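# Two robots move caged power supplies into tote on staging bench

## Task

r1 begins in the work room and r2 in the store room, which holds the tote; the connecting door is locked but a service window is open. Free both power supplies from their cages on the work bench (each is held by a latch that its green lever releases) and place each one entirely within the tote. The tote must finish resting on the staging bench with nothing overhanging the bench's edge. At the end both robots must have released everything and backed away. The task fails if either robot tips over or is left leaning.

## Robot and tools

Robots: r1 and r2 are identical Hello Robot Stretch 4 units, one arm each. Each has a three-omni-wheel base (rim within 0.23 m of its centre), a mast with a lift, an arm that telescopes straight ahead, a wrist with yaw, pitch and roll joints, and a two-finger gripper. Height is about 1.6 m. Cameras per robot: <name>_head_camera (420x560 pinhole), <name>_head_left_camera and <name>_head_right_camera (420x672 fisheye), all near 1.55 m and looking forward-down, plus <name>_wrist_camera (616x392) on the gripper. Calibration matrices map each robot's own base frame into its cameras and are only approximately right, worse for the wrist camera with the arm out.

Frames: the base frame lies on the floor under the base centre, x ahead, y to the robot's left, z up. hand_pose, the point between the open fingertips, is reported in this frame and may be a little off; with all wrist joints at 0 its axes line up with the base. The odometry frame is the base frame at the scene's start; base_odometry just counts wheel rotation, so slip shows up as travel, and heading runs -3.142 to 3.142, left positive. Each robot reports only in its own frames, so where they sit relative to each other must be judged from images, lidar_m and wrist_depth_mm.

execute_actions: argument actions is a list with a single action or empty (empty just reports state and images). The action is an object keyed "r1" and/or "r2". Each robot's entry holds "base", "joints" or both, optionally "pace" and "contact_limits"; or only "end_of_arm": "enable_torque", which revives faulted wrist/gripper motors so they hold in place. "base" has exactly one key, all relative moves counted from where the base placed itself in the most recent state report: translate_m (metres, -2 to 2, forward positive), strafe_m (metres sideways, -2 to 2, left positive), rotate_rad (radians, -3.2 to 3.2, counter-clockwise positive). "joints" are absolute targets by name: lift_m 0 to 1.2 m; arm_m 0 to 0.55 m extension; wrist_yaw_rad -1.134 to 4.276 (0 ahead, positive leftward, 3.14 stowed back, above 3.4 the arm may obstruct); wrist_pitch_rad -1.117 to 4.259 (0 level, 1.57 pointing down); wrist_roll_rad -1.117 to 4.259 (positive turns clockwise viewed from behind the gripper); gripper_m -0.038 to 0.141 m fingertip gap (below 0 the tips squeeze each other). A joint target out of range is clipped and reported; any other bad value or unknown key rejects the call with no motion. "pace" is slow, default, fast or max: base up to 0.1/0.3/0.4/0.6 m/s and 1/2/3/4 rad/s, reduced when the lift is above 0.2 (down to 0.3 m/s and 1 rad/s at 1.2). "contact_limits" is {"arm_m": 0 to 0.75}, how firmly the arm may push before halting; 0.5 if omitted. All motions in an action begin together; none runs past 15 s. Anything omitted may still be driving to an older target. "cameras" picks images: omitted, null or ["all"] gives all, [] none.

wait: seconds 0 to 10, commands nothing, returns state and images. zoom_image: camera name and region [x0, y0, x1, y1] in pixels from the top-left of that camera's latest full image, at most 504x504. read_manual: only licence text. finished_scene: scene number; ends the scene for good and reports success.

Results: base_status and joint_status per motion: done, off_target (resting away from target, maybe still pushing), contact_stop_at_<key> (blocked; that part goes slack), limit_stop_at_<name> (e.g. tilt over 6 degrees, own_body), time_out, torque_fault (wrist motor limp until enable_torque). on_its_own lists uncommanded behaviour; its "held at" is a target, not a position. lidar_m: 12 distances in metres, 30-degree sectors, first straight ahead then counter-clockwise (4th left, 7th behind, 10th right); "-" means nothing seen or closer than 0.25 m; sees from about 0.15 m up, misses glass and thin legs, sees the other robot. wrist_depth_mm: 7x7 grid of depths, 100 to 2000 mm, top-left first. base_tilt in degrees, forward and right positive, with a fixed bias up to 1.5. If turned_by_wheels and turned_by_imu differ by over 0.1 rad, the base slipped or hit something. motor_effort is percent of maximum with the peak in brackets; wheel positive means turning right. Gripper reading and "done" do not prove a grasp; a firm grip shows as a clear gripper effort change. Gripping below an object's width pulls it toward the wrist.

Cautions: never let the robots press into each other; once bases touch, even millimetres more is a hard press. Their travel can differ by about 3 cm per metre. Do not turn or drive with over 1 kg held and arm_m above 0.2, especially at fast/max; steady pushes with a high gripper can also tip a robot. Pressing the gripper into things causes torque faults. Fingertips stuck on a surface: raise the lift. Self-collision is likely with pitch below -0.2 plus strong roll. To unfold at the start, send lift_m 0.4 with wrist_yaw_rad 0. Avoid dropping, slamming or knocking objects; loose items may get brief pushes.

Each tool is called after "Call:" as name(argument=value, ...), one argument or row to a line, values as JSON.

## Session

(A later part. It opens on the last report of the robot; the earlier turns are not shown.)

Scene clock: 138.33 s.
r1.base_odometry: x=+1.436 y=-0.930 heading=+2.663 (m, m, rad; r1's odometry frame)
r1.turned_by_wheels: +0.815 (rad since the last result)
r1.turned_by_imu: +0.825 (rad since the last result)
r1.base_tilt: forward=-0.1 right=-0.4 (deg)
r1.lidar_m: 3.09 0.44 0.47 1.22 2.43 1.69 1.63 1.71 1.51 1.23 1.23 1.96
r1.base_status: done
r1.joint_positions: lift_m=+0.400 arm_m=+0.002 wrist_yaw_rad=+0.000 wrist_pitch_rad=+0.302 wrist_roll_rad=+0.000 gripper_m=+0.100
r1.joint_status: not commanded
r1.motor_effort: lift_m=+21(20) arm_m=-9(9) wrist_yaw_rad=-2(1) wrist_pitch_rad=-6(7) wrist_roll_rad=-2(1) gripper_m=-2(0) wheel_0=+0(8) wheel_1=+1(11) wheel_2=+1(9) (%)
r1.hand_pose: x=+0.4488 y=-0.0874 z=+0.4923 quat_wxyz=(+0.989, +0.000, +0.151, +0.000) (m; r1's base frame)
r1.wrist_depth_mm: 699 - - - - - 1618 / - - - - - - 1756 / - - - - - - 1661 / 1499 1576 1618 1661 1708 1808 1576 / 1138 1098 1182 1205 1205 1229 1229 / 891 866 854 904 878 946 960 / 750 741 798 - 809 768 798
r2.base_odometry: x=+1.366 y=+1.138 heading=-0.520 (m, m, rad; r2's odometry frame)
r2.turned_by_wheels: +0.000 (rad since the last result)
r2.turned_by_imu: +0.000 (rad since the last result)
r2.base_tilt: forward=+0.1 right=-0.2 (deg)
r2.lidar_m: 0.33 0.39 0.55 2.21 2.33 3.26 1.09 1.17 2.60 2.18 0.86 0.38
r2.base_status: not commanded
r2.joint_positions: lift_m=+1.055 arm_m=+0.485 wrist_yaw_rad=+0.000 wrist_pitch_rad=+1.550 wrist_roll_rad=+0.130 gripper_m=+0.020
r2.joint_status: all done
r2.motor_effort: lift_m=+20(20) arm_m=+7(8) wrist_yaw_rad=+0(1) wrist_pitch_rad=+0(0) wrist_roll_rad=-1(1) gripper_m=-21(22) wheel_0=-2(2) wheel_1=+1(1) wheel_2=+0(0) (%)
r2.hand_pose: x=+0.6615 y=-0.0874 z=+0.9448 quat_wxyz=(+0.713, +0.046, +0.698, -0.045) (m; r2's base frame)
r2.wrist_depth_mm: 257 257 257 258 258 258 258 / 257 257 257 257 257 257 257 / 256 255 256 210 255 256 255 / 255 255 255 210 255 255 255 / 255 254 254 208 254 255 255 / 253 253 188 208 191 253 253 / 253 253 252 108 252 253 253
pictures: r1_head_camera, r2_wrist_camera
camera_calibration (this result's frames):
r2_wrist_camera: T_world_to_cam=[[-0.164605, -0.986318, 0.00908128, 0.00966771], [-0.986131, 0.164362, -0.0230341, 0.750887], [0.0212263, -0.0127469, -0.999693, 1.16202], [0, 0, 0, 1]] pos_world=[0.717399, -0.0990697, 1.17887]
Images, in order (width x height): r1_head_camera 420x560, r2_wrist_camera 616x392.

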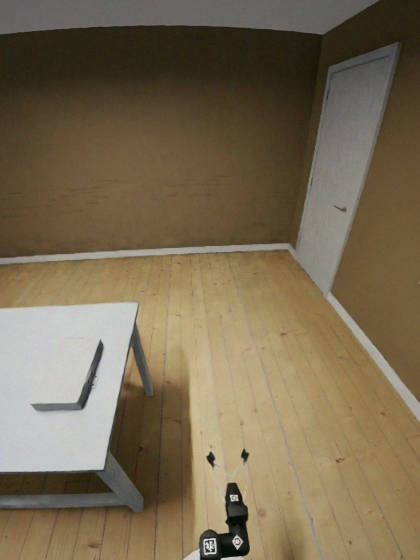

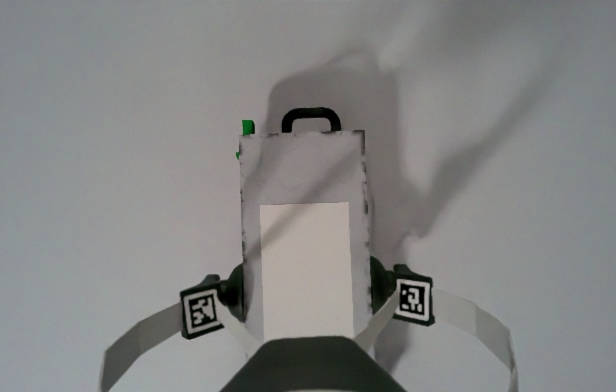

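Call:
execute_actions(
  actions=[
    {"r1":{"joints":{"lift_m":0.76,"gripper_m":0.056},"pace":"max"},"r2":{"joints":{"gripper_m":0.003,"lift_m":1.08}}},
  ],
  cameras=[],
)

Call:
execute_actions(
  actions=[
    {"r1":{"base":{"strafe_m":1.68},"pace":"max"},"r2":{"base":{"strafe_m":-0.85},"joints":{"arm_m":0.0},"pace":"default"}},
  ],
  cameras=["r1_wrist_camera","r1_head_camera","r2_head_camera","r2_wrist_camera"],
)

Scene clock: 140.13 s.
r1.base_odometry: x=+1.436 y=-0.930 heading=+2.663 (m, m, rad; r1's odometry frame)
r1.turned_by_wheels: +0.000 (rad since the last result)
r1.turned_by_imu: +0.000 (rad since the last result)
r1.base_tilt: forward=-0.1 right=-0.4 (deg)
r1.lidar_m: 3.10 0.44 0.48 1.20 2.45 1.70 1.65 1.69 1.51 1.21 1.25 1.97
r1.base_status: not commanded
r1.joint_positions: lift_m=+0.760 arm_m=+0.002 wrist_yaw_rad=+0.000 wrist_pitch_rad=+0.302 wrist_roll_rad=+0.000 gripper_m=+0.056
r1.joint_status: all done
r1.motor_effort: lift_m=+22(26) arm_m=-9(9) wrist_yaw_rad=-1(2) wrist_pitch_rad=-6(6) wrist_roll_rad=-1(3) gripper_m=-2(4) wheel_0=+0(0) wheel_1=+1(2) wheel_2=+0(1) (%)
r1.hand_pose: x=+0.4488 y=-0.0874 z=+0.8523 quat_wxyz=(+0.989, +0.000, +0.150, +0.000) (m; r1's base frame)
r1.wrist_depth_mm: - - - - - - 1661 / - - - - - - 1661 / - - - - - - 1708 / 634 - - - - - 1708 / 1756 1708 1863 1921 1921 1983 1708 / 1430 917 196 1464 203 1499 1499 / 1160 1138 1255 - 1281 1229 1255
r2.base_odometry: x=+1.366 y=+1.138 heading=-0.520 (m, m, rad; r2's odometry frame)
r2.turned_by_wheels: +0.000 (rad since the last result)
r2.turned_by_imu: +0.000 (rad since the last result)
r2.base_tilt: forward=+0.1 right=-0.2 (deg)
r2.lidar_m: 0.37 0.40 0.56 2.24 2.33 3.25 1.10 1.16 2.61 2.17 0.82 0.39
r2.base_status: not commanded
r2.joint_positions: lift_m=+1.080 arm_m=+0.485 wrist_yaw_rad=+0.000 wrist_pitch_rad=+1.550 wrist_roll_rad=+0.130 gripper_m=+0.003
r2.joint_status: all done
r2.motor_effort: lift_m=+25(28) arm_m=+8(7) wrist_yaw_rad=-1(1) wrist_pitch_rad=-1(2) wrist_roll_rad=-1(2) gripper_m=-25(25) wheel_0=-2(2) wheel_1=+1(1) wheel_2=+0(0) (%)
r2.hand_pose: x=+0.6615 y=-0.0874 z=+0.9693 quat_wxyz=(+0.713, +0.046, +0.698, -0.045) (m; r2's base frame)
r2.wrist_depth_mm: 283 282 283 282 283 282 282 / 282 282 282 282 282 281 281 / 281 281 281 205 281 281 281 / 281 279 279 204 279 279 279 / 278 278 278 203 278 278 279 / 277 278 195 202 197 277 278 / 276 277 276 108 277 276 276
pictures: none
No camera images: the call's "cameras" was empty. Leave "cameras" out to get every camera's image.

Scene clock: 145.43 s.
r1.base_odometry: x=+0.662 y=-2.421 heading=+2.663 (m, m, rad; r1's odometry frame)
r1.turned_by_wheels: +0.000 (rad since the last result)
r1.turned_by_imu: -0.003 (rad since the last result)
r1.base_tilt: forward=-0.1 right=-0.4 (deg)
r1.lidar_m: 0.27 0.28 1.24 1.17 1.22 1.61 1.70 1.77 2.36 1.34 0.40 0.31
r1.base_status: done
r1.joint_positions: lift_m=+0.760 arm_m=+0.002 wrist_yaw_rad=+0.000 wrist_pitch_rad=+0.302 wrist_roll_rad=+0.000 gripper_m=+0.056
r1.joint_status: not commanded
r1.motor_effort: lift_m=+22(22) arm_m=-9(9) wrist_yaw_rad=-3(1) wrist_pitch_rad=-7(7) wrist_roll_rad=-1(1) gripper_m=-2(2) wheel_0=+1(12) wheel_1=+0(10) wheel_2=+0(0) (%)
r1.hand_pose: x=+0.4488 y=-0.0874 z=+0.8523 quat_wxyz=(+0.989, +0.000, +0.150, +0.000) (m; r1's base frame)
r1.wrist_depth_mm: - - - - - - - / - - - - - - - / - - - - - - - / - 609 439 500 585 591 603 / 1756 399 384 382 424 424 427 / 309 310 197 312 203 325 329 / 256 255 270 - 274 265 276
r2.base_odometry: x=+0.944 y=+0.400 heading=-0.520 (m, m, rad; r2's odometry frame)
r2.turned_by_wheels: +0.000 (rad since the last result)
r2.turned_by_imu: +0.002 (rad since the last result)
r2.base_tilt: forward=+0.1 right=-0.2 (deg)
r2.lidar_m: 0.58 0.59 0.60 2.51 3.26 1.17 1.47 2.35 1.72 1.66 0.80 0.25
r2.base_status: done
r2.joint_positions: lift_m=+1.080 arm_m=+0.003 wrist_yaw_rad=+0.000 wrist_pitch_rad=+1.550 wrist_roll_rad=+0.130 gripper_m=+0.003
r2.joint_status: all done
joint sent to its limit — the command would take r2.arm_m past its lower limit, so that joint was sent only as far as its limit.
r2.motor_effort: lift_m=+25(26) arm_m=-8(10) wrist_yaw_rad=+1(1) wrist_pitch_rad=-1(3) wrist_roll_rad=-2(1) gripper_m=-24(26) wheel_0=+2(12) wheel_1=-1(10) wheel_2=+0(0) (%)
r2.hand_pose: x=+0.1798 y=-0.0874 z=+0.9693 quat_wxyz=(+0.713, +0.046, +0.698, -0.046) (m; r2's base frame)
r2.wrist_depth_mm: 621 661 707 759 831 878 946 / 831 904 991 1060 1182 1160 1182 / 1182 1182 1160 205 1182 1205 1182 / 1182 1160 1182 204 1182 1182 1182 / 1182 1160 1160 203 1182 1160 1182 / 1182 1182 196 203 197 1160 1160 / 1160 1160 1160 108 1160 1160 1160
pictures: r1_head_camera, r1_wrist_camera, r2_head_camera, r2_wrist_camera
camera_calibration (this result's frames):
r1_wrist_camera: T_world_to_cam=[[-0.031205, -0.999441, 0.0120301, -0.0915696], [-0.336184, -0.000839765, -0.941796, 0.999416], [0.941279, -0.0334331, -0.33597, 0.0893214], [0, 0, 0, 1]] pos_world=[0.249054, -0.0876928, 0.972357]
r2_wrist_camera: T_world_to_cam=[[-0.165006, -0.98625, 0.00913099, -0.069829], [-0.986071, 0.164765, -0.0227354, 0.276105], [0.0209183, -0.0127553, -0.9997, 1.19688], [0, 0, 0, 1]] pos_world=[0.235701, -0.099095, 1.20343]
Images, in order (width x height): r1_head_camera 420x560, r1_wrist_camera 616x392, r2_head_camera 420x560, r2_wrist_camera 616x392.

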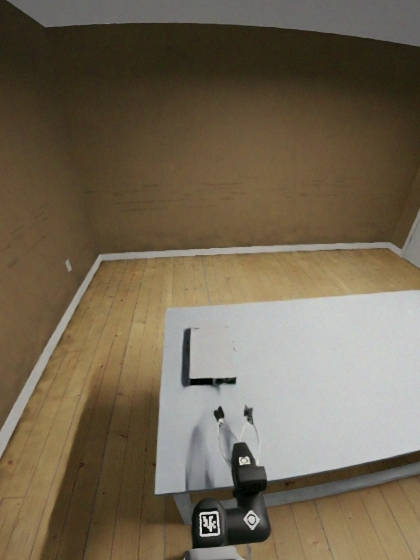

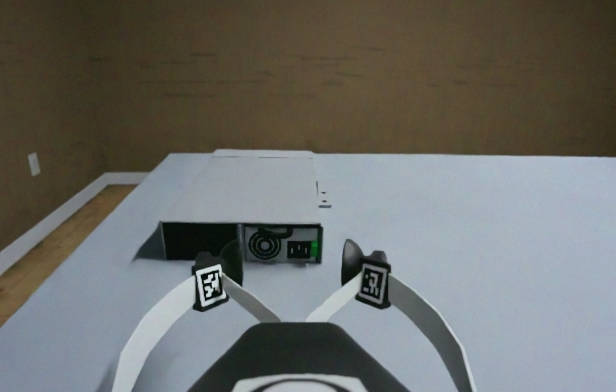

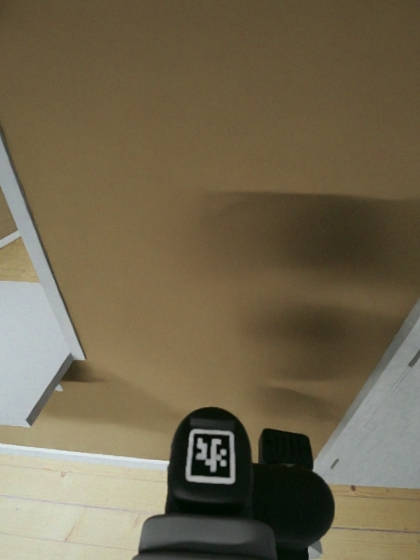

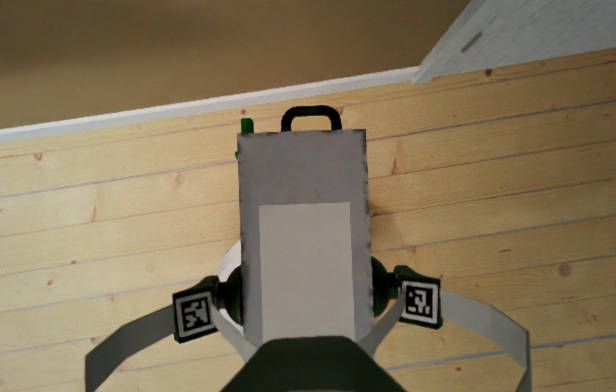

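Call:
execute_actions(
  actions=[
    {"r1":{"joints":{"lift_m":0.712,"wrist_yaw_rad":0.03,"wrist_roll_rad":0.3,"arm_m":0.105}},"r2":{"base":{"translate_m":-0.4},"pace":"max"}},
  ],
  cameras=["r1_wrist_camera"],
)

Call:
zoom_image(
  camera="r1_wrist_camera",
  region=[180, 200, 410, 320],
)

Scene clock: 148.63 s.
r1.base_odometry: x=+0.662 y=-2.421 heading=+2.663 (m, m, rad; r1's odometry frame)
r1.turned_by_wheels: +0.000 (rad since the last result)
r1.turned_by_imu: +0.000 (rad since the last result)
r1.base_tilt: forward=-0.2 right=-0.4 (deg)
r1.lidar_m: 0.26 0.28 1.26 1.19 1.23 1.64 1.70 1.77 2.35 1.33 0.41 0.28
r1.base_status: not commanded
r1.joint_positions: lift_m=+0.712 arm_m=+0.103 wrist_yaw_rad=+0.030 wrist_pitch_rad=+0.302 wrist_roll_rad=+0.300 gripper_m=+0.056
r1.joint_status: all done
r1.motor_effort: lift_m=+18(21) arm_m=+9(8) wrist_yaw_rad=-2(1) wrist_pitch_rad=-7(6) wrist_roll_rad=+0(5) gripper_m=-4(2) wheel_0=+1(1) wheel_1=+0(0) wheel_2=+0(0) (%)
r1.hand_pose: x=+0.5522 y=-0.0791 z=+0.8046 quat_wxyz=(+0.978, +0.145, +0.151, -0.008) (m; r1's base frame)
r1.wrist_depth_mm: - - - - - - - / - - - - - - 585 / - - - 564 521 439 387 / - - 355 320 364 317 289 / 1808 362 270 268 267 250 234 / 1618 289 196 236 204 204 192 / 259 233 230 - 188 170 -
r2.base_odometry: x=+0.597 y=+0.599 heading=-0.520 (m, m, rad; r2's odometry frame)
r2.turned_by_wheels: +0.000 (rad since the last result)
r2.turned_by_imu: +0.000 (rad since the last result)
r2.base_tilt: forward=+0.1 right=-0.1 (deg)
r2.lidar_m: 0.97 0.89 1.10 3.07 1.05 0.79 1.51 2.31 1.73 1.64 1.36 0.25
r2.base_status: done
r2.joint_positions: lift_m=+1.080 arm_m=+0.003 wrist_yaw_rad=+0.000 wrist_pitch_rad=+1.551 wrist_roll_rad=+0.130 gripper_m=+0.003
r2.joint_status: not commanded
r2.motor_effort: lift_m=+25(25) arm_m=-8(8) wrist_yaw_rad=+0(0) wrist_pitch_rad=-2(2) wrist_roll_rad=-1(1) gripper_m=-25(24) wheel_0=-3(10) wheel_1=-3(8) wheel_2=+2(12) (%)
r2.hand_pose: x=+0.1797 y=-0.0874 z=+0.9693 quat_wxyz=(+0.713, +0.046, +0.698, -0.045) (m; r2's base frame)
r2.wrist_depth_mm: 1182 1182 1182 1205 1182 1182 1182 / 1182 1182 1182 1182 1182 1182 1182 / 1182 1182 1182 205 1182 1182 1182 / 1182 1182 1160 204 1182 1182 1182 / 1182 1160 1160 203 1160 1182 1160 / 1160 1160 196 202 197 1160 1160 / 1182 1160 1160 108 1182 1160 1160
pictures: r1_wrist_camera
camera_calibration (this result's frames):
r1_wrist_camera: T_world_to_cam=[[-0.0901194, -0.958788, -0.26945, 0.18277], [-0.33176, 0.283999, -0.8996, 0.97536], [0.939049, 0.00832152, -0.343682, -0.013001], [0, 0, 0, 1]] pos_world=[0.352266, -0.101655, 0.922213]
Images, in order (width x height): r1_wrist_camera 616x392.

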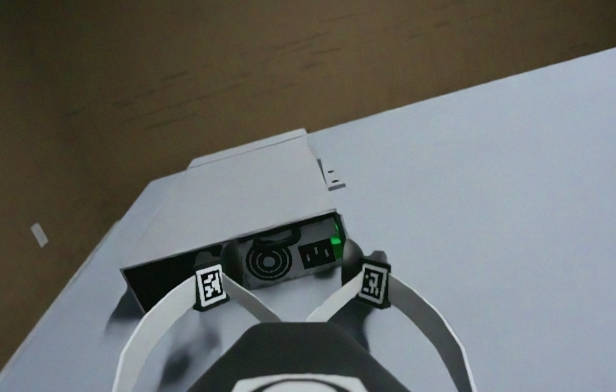

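Region (180, 200, 410, 320) of r1_wrist_camera's 616x392 image, scaled by 2.191; it fills the top 263 rows of this view, and the rest is white.

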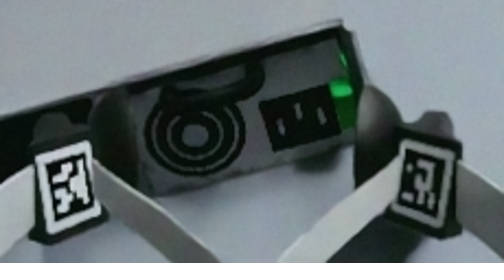

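Call:
execute_actions(
  actions=[
    {"r1":{"joints":{"arm_m":0.118},"contact_limits":{"arm_m":0.2}},"r2":{"base":{"translate_m":-0.05},"pace":"max"}},
  ],
  cameras=["r1_wrist_camera"],
)

Call:
execute_actions(
  actions=[
    {"r1":{"joints":{"arm_m":0.121,"gripper_m":0.044},"contact_limits":{"arm_m":0.2},"pace":"slow"}},
  ],
  cameras=[],
)

Call:
execute_actions(
  actions=[
    {"r1":{"joints":{"arm_m":0.13,"gripper_m":0.03},"contact_limits":{"arm_m":0.3},"pace":"slow"}},
  ],
  cameras=["r1_wrist_camera"],
)

Call:
zoom_image(
  camera="r1_wrist_camera",
  region=[180, 200, 410, 320],
)

Scene clock: 150.73 s.
r1.base_odometry: x=+0.662 y=-2.421 heading=+2.663 (m, m, rad; r1's odometry frame)
r1.turned_by_wheels: +0.000 (rad since the last result)
r1.turned_by_imu: +0.000 (rad since the last result)
r1.base_tilt: forward=-0.1 right=-0.4 (deg)
r1.lidar_m: 0.25 0.27 1.25 1.18 1.23 1.62 1.70 1.76 2.35 1.31 0.42 0.29
r1.base_status: not commanded
r1.joint_positions: lift_m=+0.712 arm_m=+0.116 wrist_yaw_rad=+0.030 wrist_pitch_rad=+0.302 wrist_roll_rad=+0.300 gripper_m=+0.056
r1.joint_status: all done
r1.motor_effort: lift_m=+18(18) arm_m=+9(8) wrist_yaw_rad=+0(1) wrist_pitch_rad=-8(6) wrist_roll_rad=-1(2) gripper_m=-1(3) wheel_0=+1(1) wheel_1=+0(1) wheel_2=+0(0) (%)
r1.contact_limits: arm_m 0.2
r1.hand_pose: x=+0.5652 y=-0.0791 z=+0.8046 quat_wxyz=(+0.978, +0.145, +0.151, -0.008) (m; r1's base frame)
r1.wrist_depth_mm: - - - - - - - / - - - - - - 591 / - - - 569 530 436 384 / - - 353 320 364 317 289 / 1808 330 258 254 268 248 233 / 1618 282 196 236 203 205 191 / 260 232 230 - 189 170 -
r2.base_odometry: x=+0.554 y=+0.623 heading=-0.520 (m, m, rad; r2's odometry frame)
r2.turned_by_wheels: +0.000 (rad since the last result)
r2.turned_by_imu: +0.000 (rad since the last result)
r2.base_tilt: forward=+0.2 right=-0.3 (deg)
r2.lidar_m: 1.01 0.97 1.21 3.08 0.96 0.74 1.51 2.32 1.71 1.62 1.40 0.25
r2.base_status: done
r2.joint_positions: lift_m=+1.080 arm_m=+0.003 wrist_yaw_rad=+0.000 wrist_pitch_rad=+1.551 wrist_roll_rad=+0.130 gripper_m=+0.003
r2.joint_status: not commanded
r2.motor_effort: lift_m=+24(25) arm_m=-8(8) wrist_yaw_rad=+0(0) wrist_pitch_rad=-1(2) wrist_roll_rad=-1(1) gripper_m=-25(24) wheel_0=-3(9) wheel_1=-4(8) wheel_2=+2(13) (%)
r2.hand_pose: x=+0.1797 y=-0.0874 z=+0.9693 quat_wxyz=(+0.713, +0.046, +0.698, -0.045) (m; r2's base frame)
r2.wrist_depth_mm: 1182 1205 1205 1205 1182 1182 1182 / 1182 1160 1182 1160 1182 1182 1182 / 1182 1160 1182 205 1182 1182 1182 / 1160 1182 1182 204 1160 1182 1182 / 1182 1160 1160 203 1160 1160 1182 / 1160 1160 195 202 197 1160 1182 / 1160 1160 1160 108 1160 1160 1160
pictures: r1_wrist_camera
camera_calibration (this result's frames):
r1_wrist_camera: T_world_to_cam=[[-0.0901972, -0.958781, -0.26945, 0.183965], [-0.331737, 0.284026, -0.8996, 0.979667], [0.93905, 0.00824542, -0.343682, -0.0252121], [0, 0, 0, 1]] pos_world=[0.365261, -0.101662, 0.922213]
Images, in order (width x height): r1_wrist_camera 616x392.

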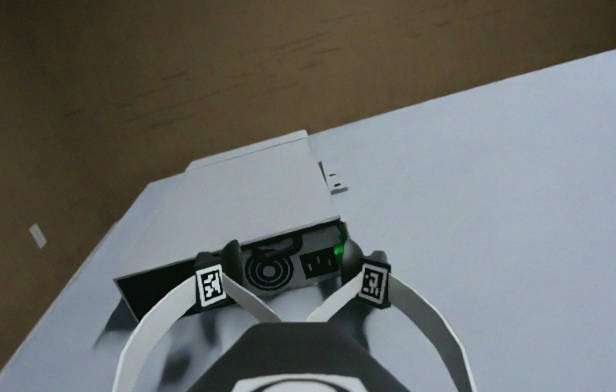

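Scene clock: 151.63 s.
r1.base_odometry: x=+0.662 y=-2.421 heading=+2.663 (m, m, rad; r1's odometry frame)
r1.turned_by_wheels: +0.000 (rad since the last result)
r1.turned_by_imu: +0.000 (rad since the last result)
r1.base_tilt: forward=-0.1 right=-0.4 (deg)
r1.lidar_m: 0.27 0.27 1.24 1.17 1.22 1.64 1.70 1.77 2.36 1.34 0.43 0.28
r1.base_status: not commanded
r1.joint_positions: lift_m=+0.712 arm_m=+0.119 wrist_yaw_rad=+0.028 wrist_pitch_rad=+0.303 wrist_roll_rad=+0.300 gripper_m=+0.044
r1.joint_status: all done
r1.motor_effort: lift_m=+18(18) arm_m=+9(11) wrist_yaw_rad=+5(5) wrist_pitch_rad=-9(9) wrist_roll_rad=+1(0) gripper_m=-4(6) wheel_0=+1(1) wheel_1=+0(0) wheel_2=+0(0) (%)
r1.contact_limits: arm_m 0.2
r1.hand_pose: x=+0.5679 y=-0.0797 z=+0.8043 quat_wxyz=(+0.978, +0.145, +0.151, -0.009) (m; r1's base frame)
r1.wrist_depth_mm: - - - - - - - / - - - - - - 580 / - - - 585 521 433 382 / - - 351 319 362 317 286 / 1863 320 255 252 271 248 233 / 362 282 197 236 193 203 191 / 258 231 230 - 188 170 -
r2.base_odometry: x=+0.554 y=+0.623 heading=-0.520 (m, m, rad; r2's odometry frame)
r2.turned_by_wheels: +0.000 (rad since the last result)
r2.turned_by_imu: +0.000 (rad since the last result)
r2.base_tilt: forward=+0.1 right=-0.1 (deg)
r2.lidar_m: 1.03 0.93 1.21 3.08 0.94 0.76 1.50 2.33 1.71 1.61 1.46 0.26
r2.base_status: not commanded
r2.joint_positions: lift_m=+1.080 arm_m=+0.003 wrist_yaw_rad=+0.000 wrist_pitch_rad=+1.551 wrist_roll_rad=+0.130 gripper_m=+0.003
r2.joint_status: not commanded
r2.motor_effort: lift_m=+25(25) arm_m=-8(8) wrist_yaw_rad=+0(1) wrist_pitch_rad=-2(2) wrist_roll_rad=+0(2) gripper_m=-25(24) wheel_0=-3(3) wheel_1=-4(4) wheel_2=+2(2) (%)
r2.hand_pose: x=+0.1797 y=-0.0874 z=+0.9693 quat_wxyz=(+0.713, +0.046, +0.698, -0.045) (m; r2's base frame)
r2.wrist_depth_mm: 1205 1182 1182 1182 1182 1182 1182 / 1182 1182 1182 1205 1182 1182 1182 / 1182 1182 1182 205 1182 1182 1182 / 1182 1182 1182 204 1182 1182 1182 / 1160 1160 1182 204 1182 1182 1160 / 1160 1182 196 202 198 1160 1160 / 1160 1160 1160 108 1160 1160 1138
pictures: none
No camera images: the call's "cameras" was empty. Leave "cameras" out to get every camera's image.

Scene clock: 152.60 s.
r1.base_odometry: x=+0.662 y=-2.421 heading=+2.663 (m, m, rad; r1's odometry frame)
r1.turned_by_wheels: +0.000 (rad since the last result)
r1.turned_by_imu: +0.000 (rad since the last result)
r1.base_tilt: forward=+0.0 right=-0.4 (deg)
r1.lidar_m: 0.26 0.25 1.25 1.18 1.23 1.65 1.69 1.76 2.37 1.32 0.42 0.31
r1.base_status: not commanded
r1.joint_positions: lift_m=+0.712 arm_m=+0.128 wrist_yaw_rad=+0.029 wrist_pitch_rad=+0.305 wrist_roll_rad=+0.300 gripper_m=+0.030
r1.joint_status: all done
r1.motor_effort: lift_m=+18(18) arm_m=+13(14) wrist_yaw_rad=+2(8) wrist_pitch_rad=-16(16) wrist_roll_rad=+2(2) gripper_m=-6(4) wheel_0=+1(2) wheel_1=+1(1) wheel_2=-2(2) (%)
r1.contact_limits: arm_m 0.3
r1.hand_pose: x=+0.5761 y=-0.0794 z=+0.8037 quat_wxyz=(+0.978, +0.145, +0.152, -0.009) (m; r1's base frame)
r1.wrist_depth_mm: - - - - - - - / - - - - - - 574 / - - - 554 517 430 377 / - - 345 312 359 310 283 / 1863 315 249 243 270 244 229 / 357 270 191 232 195 202 189 / 257 229 229 - 186 168 -
r2.base_odometry: x=+0.554 y=+0.623 heading=-0.520 (m, m, rad; r2's odometry frame)
r2.turned_by_wheels: +0.000 (rad since the last result)
r2.turned_by_imu: +0.000 (rad since the last result)
r2.base_tilt: forward=+0.1 right=-0.2 (deg)
r2.lidar_m: 1.01 0.93 1.17 3.07 0.96 0.76 1.49 2.31 1.72 1.63 1.43 0.27
r2.base_status: not commanded
r2.joint_positions: lift_m=+1.080 arm_m=+0.003 wrist_yaw_rad=+0.000 wrist_pitch_rad=+1.551 wrist_roll_rad=+0.130 gripper_m=+0.003
r2.joint_status: not commanded
r2.motor_effort: lift_m=+25(25) arm_m=-8(7) wrist_yaw_rad=+0(0) wrist_pitch_rad=-2(1) wrist_roll_rad=-1(2) gripper_m=-25(24) wheel_0=-3(3) wheel_1=-4(4) wheel_2=+2(1) (%)
r2.hand_pose: x=+0.1797 y=-0.0874 z=+0.9693 quat_wxyz=(+0.713, +0.046, +0.698, -0.045) (m; r2's base frame)
r2.wrist_depth_mm: 1182 1182 1182 1182 1182 1182 1205 / 1205 1182 1182 1182 1182 1182 1182 / 1182 1160 1160 205 1182 1182 1182 / 1160 1182 1182 204 1182 1182 1160 / 1182 1182 1182 204 1160 1160 1160 / 1182 1160 195 202 197 1138 1160 / 1160 1160 1182 108 1160 1160 1160
pictures: r1_wrist_camera
camera_calibration (this result's frames):
r1_wrist_camera: T_world_to_cam=[[-0.0921852, -0.958681, -0.269134, 0.185293], [-0.33433, 0.284394, -0.898523, 0.983221], [0.937937, 0.00714899, -0.346732, -0.0327271], [0, 0, 0, 1]] pos_world=[0.376497, -0.101752, 0.921968]
Images, in order (width x height): r1_wrist_camera 616x392.

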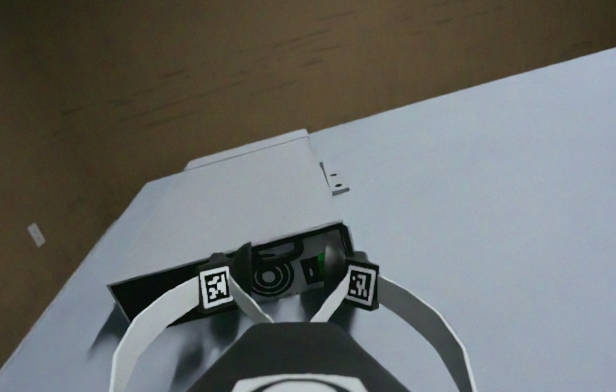

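Region (180, 200, 410, 320) of r1_wrist_camera's 616x392 image, scaled by 2.191; it fills the top 263 rows of this view, and the rest is white.

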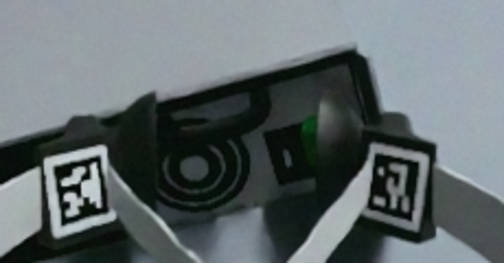

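Call:
execute_actions(
  actions=[
    {"r1":{"joints":{"arm_m":0.138,"gripper_m":0.01},"contact_limits":{"arm_m":0.3},"pace":"slow"}},
  ],
  cameras=[],
)

Call:
execute_actions(
  actions=[
    {"r1":{"joints":{"arm_m":0.144,"gripper_m":-0.012,"lift_m":0.71},"contact_limits":{"arm_m":0.3},"pace":"slow"}},
  ],
  cameras=[],
)

Call:
execute_actions(
  actions=[
    {"r1":{"joints":{"arm_m":0.149,"gripper_m":-0.036,"lift_m":0.707},"contact_limits":{"arm_m":0.3},"pace":"slow"}},
  ],
  cameras=["r1_wrist_camera"],
)

Call:
zoom_image(
  camera="r1_wrist_camera",
  region=[180, 200, 410, 320],
)

Scene clock: 153.97 s.
r1.base_odometry: x=+0.663 y=-2.421 heading=+2.663 (m, m, rad; r1's odometry frame)
r1.turned_by_wheels: +0.000 (rad since the last result)
r1.turned_by_imu: +0.000 (rad since the last result)
r1.base_tilt: forward=-0.1 right=-0.3 (deg)
r1.lidar_m: 0.27 0.27 1.26 1.17 1.22 1.63 1.72 1.76 2.38 1.33 0.40 0.28
r1.base_status: not commanded
r1.joint_positions: lift_m=+0.712 arm_m=+0.135 wrist_yaw_rad=+0.026 wrist_pitch_rad=+0.309 wrist_roll_rad=+0.300 gripper_m=+0.010
r1.joint_status: all done
r1.on_its_own: wrist_pitch_rad is at rest, and its effort (-25) is outside its rest range (-23 to +23)
r1.motor_effort: lift_m=+18(18) arm_m=+17(17) wrist_yaw_rad=+9(11) wrist_pitch_rad=-25(26) wrist_roll_rad=+0(0) gripper_m=-14(14) wheel_0=+4(4) wheel_1=+3(3) wheel_2=-7(7) (%)
r1.contact_limits: arm_m 0.3
r1.hand_pose: x=+0.5829 y=-0.0802 z=+0.8027 quat_wxyz=(+0.977, +0.145, +0.154, -0.010) (m; r1's base frame)
r1.wrist_depth_mm: - - - - - - - / - - - - - 668 564 / - - - 544 500 421 373 / - - 338 306 349 307 281 / 1863 303 239 236 271 243 228 / 338 238 203 236 187 197 187 / 254 229 225 - 186 167 -
r2.base_odometry: x=+0.554 y=+0.623 heading=-0.520 (m, m, rad; r2's odometry frame)
r2.turned_by_wheels: +0.000 (rad since the last result)
r2.turned_by_imu: +0.000 (rad since the last result)
r2.base_tilt: forward=+0.1 right=-0.2 (deg)
r2.lidar_m: 1.02 0.94 1.20 3.09 0.95 0.75 1.47 2.36 1.71 1.63 1.44 0.27
r2.base_status: not commanded
r2.joint_positions: lift_m=+1.080 arm_m=+0.003 wrist_yaw_rad=+0.000 wrist_pitch_rad=+1.551 wrist_roll_rad=+0.130 gripper_m=+0.003
r2.joint_status: not commanded
r2.motor_effort: lift_m=+25(25) arm_m=-7(8) wrist_yaw_rad=+0(0) wrist_pitch_rad=-2(2) wrist_roll_rad=-2(0) gripper_m=-24(24) wheel_0=-3(3) wheel_1=-4(4) wheel_2=+2(1) (%)
r2.hand_pose: x=+0.1797 y=-0.0874 z=+0.9693 quat_wxyz=(+0.713, +0.046, +0.698, -0.045) (m; r2's base frame)
r2.wrist_depth_mm: 1182 1182 1182 1182 1205 1182 1205 / 1182 1182 1182 1182 1182 1182 1205 / 1182 1182 1160 205 1182 1160 1160 / 1182 1160 1182 205 1160 1182 1160 / 1138 1160 1160 204 1182 1182 1182 / 1160 1160 196 203 197 1160 1160 / 1160 1160 1138 108 1160 1160 1160
pictures: none
No camera images: the call's "cameras" was empty. Leave "cameras" out to get every camera's image.

Scene clock: 155.10 s.
r1.base_odometry: x=+0.663 y=-2.421 heading=+2.663 (m, m, rad; r1's odometry frame)
r1.turned_by_wheels: +0.000 (rad since the last result)
r1.turned_by_imu: +0.000 (rad since the last result)
r1.base_tilt: forward=-0.1 right=-0.4 (deg)
r1.lidar_m: 0.26 0.29 1.23 1.18 1.22 1.63 1.70 1.76 2.33 1.32 0.41 0.29
r1.base_status: not commanded
r1.joint_positions: lift_m=+0.710 arm_m=+0.141 wrist_yaw_rad=+0.025 wrist_pitch_rad=+0.309 wrist_roll_rad=+0.299 gripper_m=-0.011
r1.joint_status: all done
r1.on_its_own: wrist_pitch_rad is at rest, and its effort (-27) is outside its rest range (-23 to +23)
r1.motor_effort: lift_m=+16(16) arm_m=+18(18) wrist_yaw_rad=+12(14) wrist_pitch_rad=-27(28) wrist_roll_rad=+1(1) gripper_m=-19(19) wheel_0=+5(4) wheel_1=+4(4) wheel_2=-9(9) (%)
r1.contact_limits: arm_m 0.3
r1.hand_pose: x=+0.5886 y=-0.0806 z=+0.8007 quat_wxyz=(+0.977, +0.145, +0.154, -0.011) (m; r1's base frame)
r1.wrist_depth_mm: - - - - - - - / - - - - - 661 559 / - - - 521 496 415 366 / - - 329 298 343 303 276 / 1863 289 235 231 266 239 224 / 332 173 200 232 186 190 185 / 250 227 222 - 183 167 -
r2.base_odometry: x=+0.554 y=+0.623 heading=-0.520 (m, m, rad; r2's odometry frame)
r2.turned_by_wheels: +0.000 (rad since the last result)
r2.turned_by_imu: +0.000 (rad since the last result)
r2.base_tilt: forward=+0.1 right=-0.2 (deg)
r2.lidar_m: 1.01 0.94 1.19 3.08 0.97 0.75 1.50 2.35 1.70 1.64 1.45 0.25
r2.base_status: not commanded
r2.joint_positions: lift_m=+1.080 arm_m=+0.003 wrist_yaw_rad=+0.000 wrist_pitch_rad=+1.551 wrist_roll_rad=+0.130 gripper_m=+0.003
r2.joint_status: not commanded
r2.motor_effort: lift_m=+25(25) arm_m=-8(8) wrist_yaw_rad=+0(0) wrist_pitch_rad=-2(2) wrist_roll_rad=-3(1) gripper_m=-24(25) wheel_0=-3(3) wheel_1=-4(4) wheel_2=+2(2) (%)
r2.hand_pose: x=+0.1797 y=-0.0874 z=+0.9693 quat_wxyz=(+0.713, +0.046, +0.698, -0.045) (m; r2's base frame)
r2.wrist_depth_mm: 1182 1182 1205 1182 1182 1182 1205 / 1182 1182 1182 1182 1182 1182 1182 / 1182 1182 1182 205 1182 1182 1182 / 1182 1182 1160 204 1160 1182 1160 / 1160 1160 1182 204 1182 1160 1160 / 1160 1160 195 203 197 1160 1160 / 1160 1160 1160 108 1160 1160 1138
pictures: none
No camera images: the call's "cameras" was empty. Leave "cameras" out to get every camera's image.

Scene clock: 156.20 s.
r1.base_odometry: x=+0.663 y=-2.421 heading=+2.663 (m, m, rad; r1's odometry frame)
r1.turned_by_wheels: +0.000 (rad since the last result)
r1.turned_by_imu: +0.002 (rad since the last result)
r1.base_tilt: forward=-0.1 right=-0.3 (deg)
r1.lidar_m: 0.27 0.26 1.26 1.18 1.23 1.62 1.70 1.76 2.37 1.30 0.40 0.28
r1.base_status: not commanded
r1.joint_positions: lift_m=+0.707 arm_m=+0.146 wrist_yaw_rad=+0.024 wrist_pitch_rad=+0.308 wrist_roll_rad=+0.299 gripper_m=-0.035
r1.joint_status: all done
r1.on_its_own: wrist_yaw_rad is at rest, and its effort (+16) is outside its rest range (-13 to +13); wrist_pitch_rad is at rest, and its effort (-24) is outside its rest range (-23 to +23)
r1.motor_effort: lift_m=+17(16) arm_m=+17(18) wrist_yaw_rad=+16(18) wrist_pitch_rad=-24(27) wrist_roll_rad=+1(2) gripper_m=-24(23) wheel_0=+5(5) wheel_1=+4(4) wheel_2=-9(9) (%)
r1.contact_limits: arm_m 0.3
r1.hand_pose: x=+0.5938 y=-0.0809 z=+0.7981 quat_wxyz=(+0.977, +0.145, +0.153, -0.011) (m; r1's base frame)
r1.wrist_depth_mm: - - - - - - - / - - - - - 647 554 / - - - 517 492 410 364 / - - 322 293 343 300 273 / 1863 271 229 224 262 236 220 / 324 167 198 225 183 183 183 / 238 228 216 - 181 165 -
r2.base_odometry: x=+0.554 y=+0.623 heading=-0.520 (m, m, rad; r2's odometry frame)
r2.turned_by_wheels: +0.000 (rad since the last result)
r2.turned_by_imu: +0.000 (rad since the last result)
r2.base_tilt: forward=+0.0 right=-0.2 (deg)
r2.lidar_m: 1.03 0.96 1.16 3.07 0.96 0.75 1.52 2.32 1.71 1.62 1.45 0.26
r2.base_status: not commanded
r2.joint_positions: lift_m=+1.080 arm_m=+0.003 wrist_yaw_rad=+0.000 wrist_pitch_rad=+1.551 wrist_roll_rad=+0.130 gripper_m=+0.003
r2.joint_status: not commanded
r2.motor_effort: lift_m=+25(25) arm_m=-8(8) wrist_yaw_rad=+0(0) wrist_pitch_rad=-2(2) wrist_roll_rad=-2(1) gripper_m=-25(24) wheel_0=-3(3) wheel_1=-4(4) wheel_2=+1(2) (%)
r2.hand_pose: x=+0.1797 y=-0.0874 z=+0.9693 quat_wxyz=(+0.713, +0.046, +0.698, -0.045) (m; r2's base frame)
r2.wrist_depth_mm: 1205 1160 1182 1182 1182 1182 1205 / 1182 1182 1182 1182 1205 1182 1182 / 1182 1205 1182 205 1160 1182 1182 / 1160 1182 1182 204 1182 1160 1182 / 1182 1160 1182 204 1160 1160 1182 / 1160 1160 196 202 197 1182 1160 / 1160 1160 1160 108 1160 1160 1160
pictures: r1_wrist_camera
camera_calibration (this result's frames):
r1_wrist_camera: T_world_to_cam=[[-0.0977792, -0.958341, -0.268369, 0.186767], [-0.335354, 0.285618, -0.897753, 0.984616], [0.937004, 0.0022172, -0.349311, -0.049074], [0, 0, 0, 1]] pos_world=[0.39444, -0.102129, 0.916922]
Images, in order (width x height): r1_wrist_camera 616x392.

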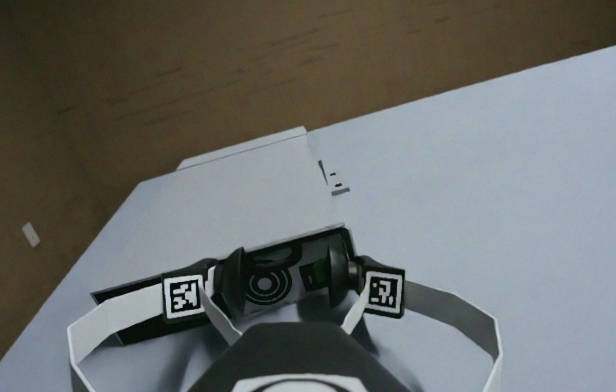

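Region (180, 200, 410, 320) of r1_wrist_camera's 616x392 image, scaled by 2.191; it fills the top 263 rows of this view, and the rest is white.

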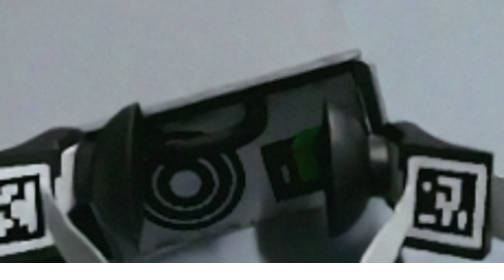

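Call:
execute_actions(
  actions=[
    {"r1":{"joints":{"arm_m":0.128},"pace":"slow"}},
  ],
  cameras=["r1_wrist_camera"],
)

Scene clock: 157.47 s.
r1.base_odometry: x=+0.662 y=-2.421 heading=+2.664 (m, m, rad; r1's odometry frame)
r1.turned_by_wheels: +0.001 (rad since the last result)
r1.turned_by_imu: +0.001 (rad since the last result)
r1.base_tilt: forward=-0.1 right=-0.3 (deg)
r1.lidar_m: 0.27 0.27 1.26 1.18 1.22 1.65 1.71 1.75 2.37 1.29 0.41 0.28
r1.base_status: not commanded
r1.joint_positions: lift_m=+0.707 arm_m=+0.131 wrist_yaw_rad=+0.041 wrist_pitch_rad=+0.299 wrist_roll_rad=+0.300 gripper_m=-0.035
r1.joint_status: all done
r1.on_its_own: wrist_yaw_rad is at rest, and its effort (-33) is outside its rest range (-13 to +13)
r1.motor_effort: lift_m=+19(19) arm_m=-16(19) wrist_yaw_rad=-33(35) wrist_pitch_rad=+1(24) wrist_roll_rad=+0(1) gripper_m=-34(34) wheel_0=+2(5) wheel_1=-1(4) wheel_2=+9(10) (%)
r1.hand_pose: x=+0.5808 y=-0.0760 z=+0.8003 quat_wxyz=(+0.978, +0.145, +0.150, -0.002) (m; r1's base frame)
r1.wrist_depth_mm: - - - - - - - / - - - - - - 569 / - - - 580 521 430 377 / 1863 - 343 293 353 310 281 / 1756 359 245 234 262 242 226 / 1537 241 183 233 182 193 188 / 255 225 224 - 184 166 -
r2.base_odometry: x=+0.554 y=+0.623 heading=-0.520 (m, m, rad; r2's odometry frame)
r2.turned_by_wheels: +0.000 (rad since the last result)
r2.turned_by_imu: +0.000 (rad since the last result)
r2.base_tilt: forward=+0.1 right=-0.2 (deg)
r2.lidar_m: 1.02 0.95 1.20 3.07 0.97 0.77 1.52 2.37 1.69 1.62 1.45 0.25
r2.base_status: not commanded
r2.joint_positions: lift_m=+1.080 arm_m=+0.003 wrist_yaw_rad=+0.000 wrist_pitch_rad=+1.551 wrist_roll_rad=+0.130 gripper_m=+0.003
r2.joint_status: not commanded
r2.motor_effort: lift_m=+25(25) arm_m=-7(7) wrist_yaw_rad=+0(0) wrist_pitch_rad=-3(2) wrist_roll_rad=-2(2) gripper_m=-24(25) wheel_0=-3(3) wheel_1=-4(4) wheel_2=+1(2) (%)
r2.hand_pose: x=+0.1797 y=-0.0874 z=+0.9693 quat_wxyz=(+0.713, +0.046, +0.698, -0.045) (m; r2's base frame)
r2.wrist_depth_mm: 1182 1205 1205 1182 1205 1182 1182 / 1182 1182 1205 1182 1182 1182 1182 / 1182 1182 1182 205 1182 1160 1182 / 1182 1182 1160 204 1182 1182 1160 / 1160 1160 1160 204 1182 1182 1182 / 1160 1160 196 202 197 1160 1160 / 1160 1160 1160 108 1160 1160 1160
pictures: r1_wrist_camera
camera_calibration (this result's frames):
r1_wrist_camera: T_world_to_cam=[[-0.0789395, -0.959475, -0.270513, 0.181464], [-0.332177, 0.281168, -0.900335, 0.980746], [0.939908, 0.0187862, -0.340911, -0.0432589], [0, 0, 0, 1]] pos_world=[0.380766, -0.100832, 0.91734]
Images, in order (width x height): r1_wrist_camera 616x392.

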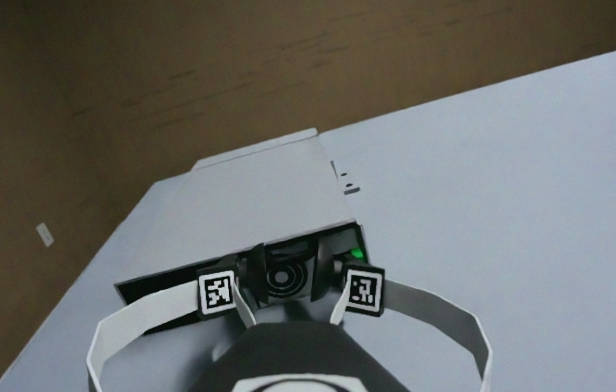

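Same as before. Repeat.

Call:
execute_actions(
  actions=[
    {"r1":{"base":{"strafe_m":0.008},"joints":{"arm_m":0.118},"pace":"slow"}},
  ],
  cameras=["r1_wrist_camera"],
)

Scene clock: 158.47 s.
r1.base_odometry: x=+0.659 y=-2.428 heading=+2.664 (m, m, rad; r1's odometry frame)
r1.turned_by_wheels: +0.000 (rad since the last result)
r1.turned_by_imu: +0.000 (rad since the last result)
r1.base_tilt: forward=-0.1 right=-0.4 (deg)
r1.lidar_m: 0.26 0.28 1.25 1.17 1.20 1.61 1.71 1.74 2.36 1.29 0.40 0.28
r1.base_status: done
r1.joint_positions: lift_m=+0.707 arm_m=+0.120 wrist_yaw_rad=+0.030 wrist_pitch_rad=+0.302 wrist_roll_rad=+0.300 gripper_m=-0.035
r1.joint_status: all done
r1.motor_effort: lift_m=+20(20) arm_m=-10(19) wrist_yaw_rad=-3(34) wrist_pitch_rad=-7(11) wrist_roll_rad=-3(2) gripper_m=-20(35) wheel_0=-1(5) wheel_1=+1(2) wheel_2=+0(10) (%)
r1.hand_pose: x=+0.5685 y=-0.0791 z=+0.7994 quat_wxyz=(+0.978, +0.146, +0.151, -0.008) (m; r1's base frame)
r1.wrist_depth_mm: - - - - - - - / - - - - - 683 569 / - - - 517 508 418 373 / - - 338 285 347 306 278 / 1863 355 257 240 259 241 225 / 1576 272 183 201 176 196 186 / 252 224 223 - 182 163 -
r2.base_odometry: x=+0.554 y=+0.623 heading=-0.520 (m, m, rad; r2's odometry frame)
r2.turned_by_wheels: +0.000 (rad since the last result)
r2.turned_by_imu: +0.000 (rad since the last result)
r2.base_tilt: forward=+0.2 right=-0.2 (deg)
r2.lidar_m: 1.03 0.94 1.18 3.08 0.97 0.74 1.52 2.35 1.69 1.63 1.45 0.27
r2.base_status: not commanded
r2.joint_positions: lift_m=+1.080 arm_m=+0.003 wrist_yaw_rad=+0.000 wrist_pitch_rad=+1.551 wrist_roll_rad=+0.130 gripper_m=+0.003
r2.joint_status: not commanded
r2.motor_effort: lift_m=+25(24) arm_m=-8(7) wrist_yaw_rad=+0(0) wrist_pitch_rad=-2(3) wrist_roll_rad=-2(1) gripper_m=-24(25) wheel_0=-3(3) wheel_1=-4(4) wheel_2=+2(1) (%)
r2.hand_pose: x=+0.1797 y=-0.0874 z=+0.9693 quat_wxyz=(+0.713, +0.046, +0.698, -0.045) (m; r2's base frame)
r2.wrist_depth_mm: 1182 1205 1182 1182 1182 1182 1182 / 1182 1182 1182 1182 1182 1182 1182 / 1205 1182 1182 205 1182 1160 1182 / 1182 1182 1182 205 1205 1160 1160 / 1160 1160 1160 204 1160 1160 1182 / 1160 1160 195 202 197 1160 1160 / 1182 1160 1160 108 1160 1138 1160
pictures: r1_wrist_camera
camera_calibration (this result's frames):
r1_wrist_camera: T_world_to_cam=[[-0.0902945, -0.958599, -0.270063, 0.18347], [-0.331861, 0.284634, -0.899362, 0.976036], [0.938997, 0.00841604, -0.343823, -0.0299118], [0, 0, 0, 1]] pos_world=[0.368562, -0.101687, 0.917074]
Images, in order (width x height): r1_wrist_camera 616x392.

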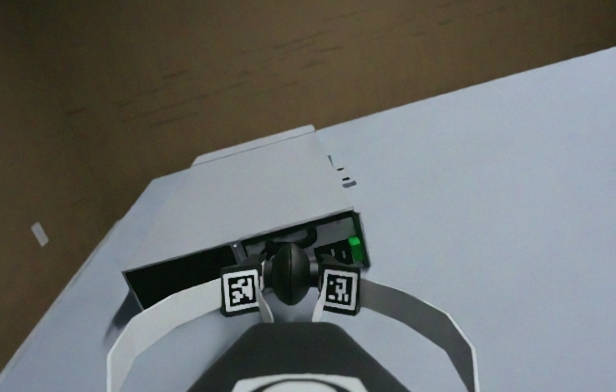

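Slipped. Back off and look.

Call:
execute_actions(
  actions=[
    {"r1":{"joints":{"arm_m":0.08,"gripper_m":0.045,"wrist_roll_rad":0.0,"lift_m":0.72}},"r2":{"base":{"translate_m":-0.15},"pace":"max"}},
  ],
  cameras=["r1_wrist_camera"],
)

Call:
zoom_image(
  camera="r1_wrist_camera",
  region=[220, 190, 380, 290],
)

Scene clock: 160.30 s.
r1.base_odometry: x=+0.659 y=-2.428 heading=+2.664 (m, m, rad; r1's odometry frame)
r1.turned_by_wheels: +0.000 (rad since the last result)
r1.turned_by_imu: +0.000 (rad since the last result)
r1.base_tilt: forward=-0.1 right=-0.4 (deg)
r1.lidar_m: 0.25 0.27 1.22 1.17 1.21 1.65 1.70 1.76 2.35 1.28 0.40 0.30
r1.base_status: not commanded
r1.joint_positions: lift_m=+0.720 arm_m=+0.082 wrist_yaw_rad=+0.030 wrist_pitch_rad=+0.302 wrist_roll_rad=+0.000 gripper_m=+0.045
r1.joint_status: all done
r1.motor_effort: lift_m=+23(23) arm_m=-9(8) wrist_yaw_rad=-3(2) wrist_pitch_rad=-8(7) wrist_roll_rad=-1(6) gripper_m=-2(19) wheel_0=-1(1) wheel_1=+1(2) wheel_2=+0(0) (%)
r1.hand_pose: x=+0.5305 y=-0.0791 z=+0.8122 quat_wxyz=(+0.988, -0.002, +0.151, +0.015) (m; r1's base frame)
r1.wrist_depth_mm: 1921 - - - - - - / 1921 - - - - - - / - - - 539 - - - / 1863 445 327 334 469 477 484 / 329 322 298 290 320 342 340 / 249 250 198 248 198 264 263 / 206 205 216 - 221 213 216
r2.base_odometry: x=+0.424 y=+0.698 heading=-0.521 (m, m, rad; r2's odometry frame)
r2.turned_by_wheels: +0.000 (rad since the last result)
r2.turned_by_imu: +0.000 (rad since the last result)
r2.base_tilt: forward=+0.2 right=-0.2 (deg)
r2.lidar_m: 1.18 1.08 1.41 3.10 0.71 0.64 1.55 2.35 1.65 1.62 1.63 0.25
r2.base_status: done
r2.joint_positions: lift_m=+1.080 arm_m=+0.003 wrist_yaw_rad=+0.000 wrist_pitch_rad=+1.550 wrist_roll_rad=+0.130 gripper_m=+0.003
r2.joint_status: not commanded
r2.motor_effort: lift_m=+24(25) arm_m=-8(8) wrist_yaw_rad=+0(0) wrist_pitch_rad=-1(3) wrist_roll_rad=-1(1) gripper_m=-25(24) wheel_0=-3(9) wheel_1=-2(6) wheel_2=+1(13) (%)
r2.hand_pose: x=+0.1797 y=-0.0874 z=+0.9693 quat_wxyz=(+0.713, +0.046, +0.698, -0.045) (m; r2's base frame)
r2.wrist_depth_mm: 1182 1182 1182 1205 1182 1182 1182 / 1205 1205 1182 1205 1182 1182 1182 / 1182 1160 1182 205 1182 1182 1182 / 1182 1182 1182 204 1182 1182 1182 / 1182 1182 1160 203 1160 1182 1160 / 1182 1160 196 202 197 1160 1160 / 1160 1160 1160 108 1160 1160 1160
pictures: r1_wrist_camera
camera_calibration (this result's frames):
r1_wrist_camera: T_world_to_cam=[[-0.00133065, -0.999927, 0.0119717, -0.0961095], [-0.336151, -0.0108277, -0.941746, 0.988211], [0.941807, -0.00527742, -0.336112, 0.00134211], [0, 0, 0, 1]] pos_world=[0.330796, -0.0853953, 0.932245]
Images, in order (width x height): r1_wrist_camera 616x392.

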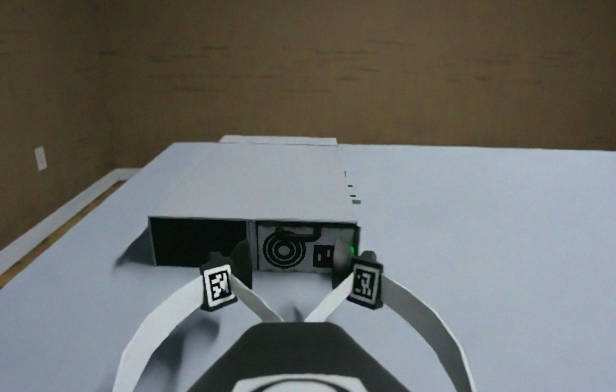

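Region (220, 190, 380, 290) of r1_wrist_camera's 616x392 image, scaled by 3.150; it fills the top 315 rows of this view, and the rest is white.

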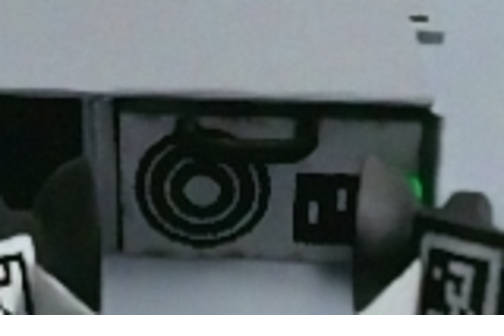

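Call:
execute_actions(
  actions=[
    {"r1":{"joints":{"arm_m":0.1,"gripper_m":0.036,"wrist_yaw_rad":0.016,"wrist_roll_rad":0.02}}},
  ],
  cameras=[],
)

Call:
execute_actions(
  actions=[
    {"r1":{"joints":{"arm_m":0.123},"contact_limits":{"arm_m":0.2},"pace":"slow"}},
  ],
  cameras=["r1_wrist_camera"],
)

Call:
zoom_image(
  camera="r1_wrist_camera",
  region=[180, 200, 410, 320],
)

Scene clock: 161.30 s.
r1.base_odometry: x=+0.659 y=-2.428 heading=+2.664 (m, m, rad; r1's odometry frame)
r1.turned_by_wheels: +0.000 (rad since the last result)
r1.turned_by_imu: +0.000 (rad since the last result)
r1.base_tilt: forward=-0.1 right=-0.4 (deg)
r1.lidar_m: 0.27 0.25 1.24 1.17 1.20 1.62 1.71 1.77 2.36 1.28 0.41 0.30
r1.base_status: not commanded
r1.joint_positions: lift_m=+0.720 arm_m=+0.098 wrist_yaw_rad=+0.016 wrist_pitch_rad=+0.302 wrist_roll_rad=+0.020 gripper_m=+0.036
r1.joint_status: all done
r1.motor_effort: lift_m=+23(23) arm_m=+9(9) wrist_yaw_rad=-2(4) wrist_pitch_rad=-7(7) wrist_roll_rad=-2(0) gripper_m=-3(2) wheel_0=-1(1) wheel_1=+1(2) wheel_2=+0(0) (%)
r1.hand_pose: x=+0.5461 y=-0.0830 z=+0.8122 quat_wxyz=(+0.989, +0.008, +0.151, +0.007) (m; r1's base frame)
r1.wrist_depth_mm: - - - - - - - / - - - - - - - / - - 654 661 - - - / 1863 452 329 332 459 466 466 / 334 310 271 272 332 332 332 / 252 254 193 248 194 257 256 / 209 207 218 - 215 209 213
r2.base_odometry: x=+0.424 y=+0.698 heading=-0.521 (m, m, rad; r2's odometry frame)
r2.turned_by_wheels: +0.000 (rad since the last result)
r2.turned_by_imu: +0.000 (rad since the last result)
r2.base_tilt: forward=+0.1 right=-0.2 (deg)
r2.lidar_m: 1.18 1.08 1.41 3.10 0.72 0.62 1.52 2.35 1.66 1.61 1.61 0.26
r2.base_status: not commanded
r2.joint_positions: lift_m=+1.080 arm_m=+0.003 wrist_yaw_rad=+0.000 wrist_pitch_rad=+1.550 wrist_roll_rad=+0.130 gripper_m=+0.003
r2.joint_status: not commanded
r2.motor_effort: lift_m=+25(25) arm_m=-8(7) wrist_yaw_rad=+0(0) wrist_pitch_rad=-2(1) wrist_roll_rad=-2(0) gripper_m=-25(25) wheel_0=-3(3) wheel_1=-2(2) wheel_2=+1(1) (%)
r2.hand_pose: x=+0.1797 y=-0.0874 z=+0.9693 quat_wxyz=(+0.713, +0.046, +0.698, -0.045) (m; r2's base frame)
r2.wrist_depth_mm: 1182 1205 1182 1182 1182 1182 1182 / 1182 1182 1182 1182 1182 1205 1182 / 1182 1182 1182 206 1182 1182 1182 / 1182 1182 1182 204 1160 1160 1160 / 1160 1182 1160 203 1160 1182 1182 / 1160 1182 195 202 197 1160 1160 / 1160 1160 1160 108 1160 1160 1138
pictures: none
No camera images: the call's "cameras" was empty. Leave "cameras" out to get every camera's image.

Scene clock: 162.53 s.
r1.base_odometry: x=+0.659 y=-2.428 heading=+2.664 (m, m, rad; r1's odometry frame)
r1.turned_by_wheels: +0.000 (rad since the last result)
r1.turned_by_imu: +0.000 (rad since the last result)
r1.base_tilt: forward=+0.0 right=-0.3 (deg)
r1.lidar_m: 0.26 0.28 1.24 1.17 1.20 1.62 1.70 1.78 2.38 1.30 0.40 0.28
r1.base_status: not commanded
r1.joint_positions: lift_m=+0.720 arm_m=+0.121 wrist_yaw_rad=+0.016 wrist_pitch_rad=+0.302 wrist_roll_rad=+0.020 gripper_m=+0.036
r1.joint_status: all done
r1.motor_effort: lift_m=+23(23) arm_m=+9(10) wrist_yaw_rad=-2(4) wrist_pitch_rad=-7(8) wrist_roll_rad=+1(1) gripper_m=-5(5) wheel_0=-1(1) wheel_1=+2(2) wheel_2=+0(0) (%)
r1.contact_limits: arm_m 0.2
r1.hand_pose: x=+0.5690 y=-0.0830 z=+0.8122 quat_wxyz=(+0.989, +0.008, +0.151, +0.007) (m; r1's base frame)
r1.wrist_depth_mm: - - - - - - - / - - - - - - - / - - - - - - - / 1921 455 329 332 462 466 462 / 332 291 253 253 334 332 332 / 252 254 193 248 194 257 256 / 208 206 218 - 215 211 212
r2.base_odometry: x=+0.424 y=+0.698 heading=-0.521 (m, m, rad; r2's odometry frame)
r2.turned_by_wheels: +0.000 (rad since the last result)
r2.turned_by_imu: +0.000 (rad since the last result)
r2.base_tilt: forward=+0.2 right=-0.2 (deg)
r2.lidar_m: 1.17 1.08 1.41 3.09 0.70 0.63 1.48 2.32 1.66 1.63 1.64 0.25
r2.base_status: not commanded
r2.joint_positions: lift_m=+1.080 arm_m=+0.003 wrist_yaw_rad=+0.000 wrist_pitch_rad=+1.550 wrist_roll_rad=+0.130 gripper_m=+0.003
r2.joint_status: not commanded
r2.motor_effort: lift_m=+25(25) arm_m=-8(8) wrist_yaw_rad=+0(0) wrist_pitch_rad=-3(1) wrist_roll_rad=-1(2) gripper_m=-24(26) wheel_0=-3(3) wheel_1=-2(2) wheel_2=+1(1) (%)
r2.hand_pose: x=+0.1797 y=-0.0874 z=+0.9693 quat_wxyz=(+0.713, +0.046, +0.698, -0.045) (m; r2's base frame)
r2.wrist_depth_mm: 1182 1182 1182 1182 1205 1182 1182 / 1182 1182 1182 1182 1182 1182 1182 / 1182 1182 1182 205 1182 1182 1182 / 1182 1182 1160 204 1182 1160 1160 / 1160 1182 1160 204 1182 1182 1160 / 1160 1182 196 202 197 1160 1160 / 1160 1182 1160 108 1160 1160 1160
pictures: r1_wrist_camera
camera_calibration (this result's frames):
r1_wrist_camera: T_world_to_cam=[[-0.0208795, -0.999761, -0.00640448, -0.0738288], [-0.336528, 0.01306, -0.941583, 1.0032], [0.941442, -0.0175045, -0.336721, -0.0353221], [0, 0, 0, 1]] pos_world=[0.369318, -0.0875313, 0.93223]
Images, in order (width x height): r1_wrist_camera 616x392.

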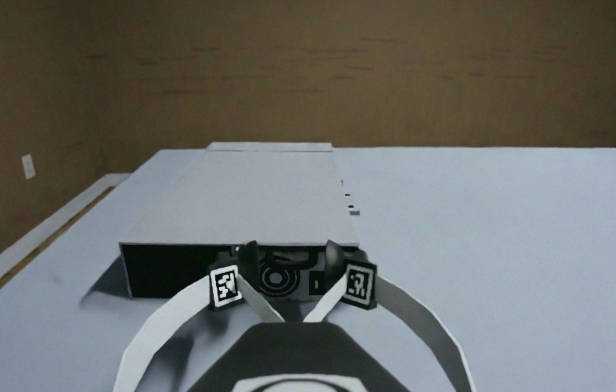

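Region (180, 200, 410, 320) of r1_wrist_camera's 616x392 image, scaled by 2.191; it fills the top 263 rows of this view, and the rest is white.

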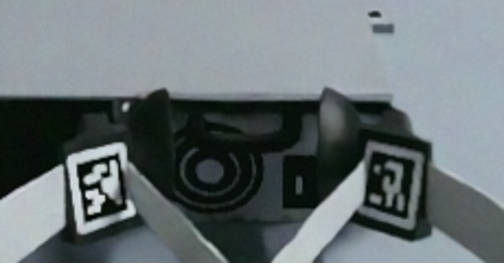

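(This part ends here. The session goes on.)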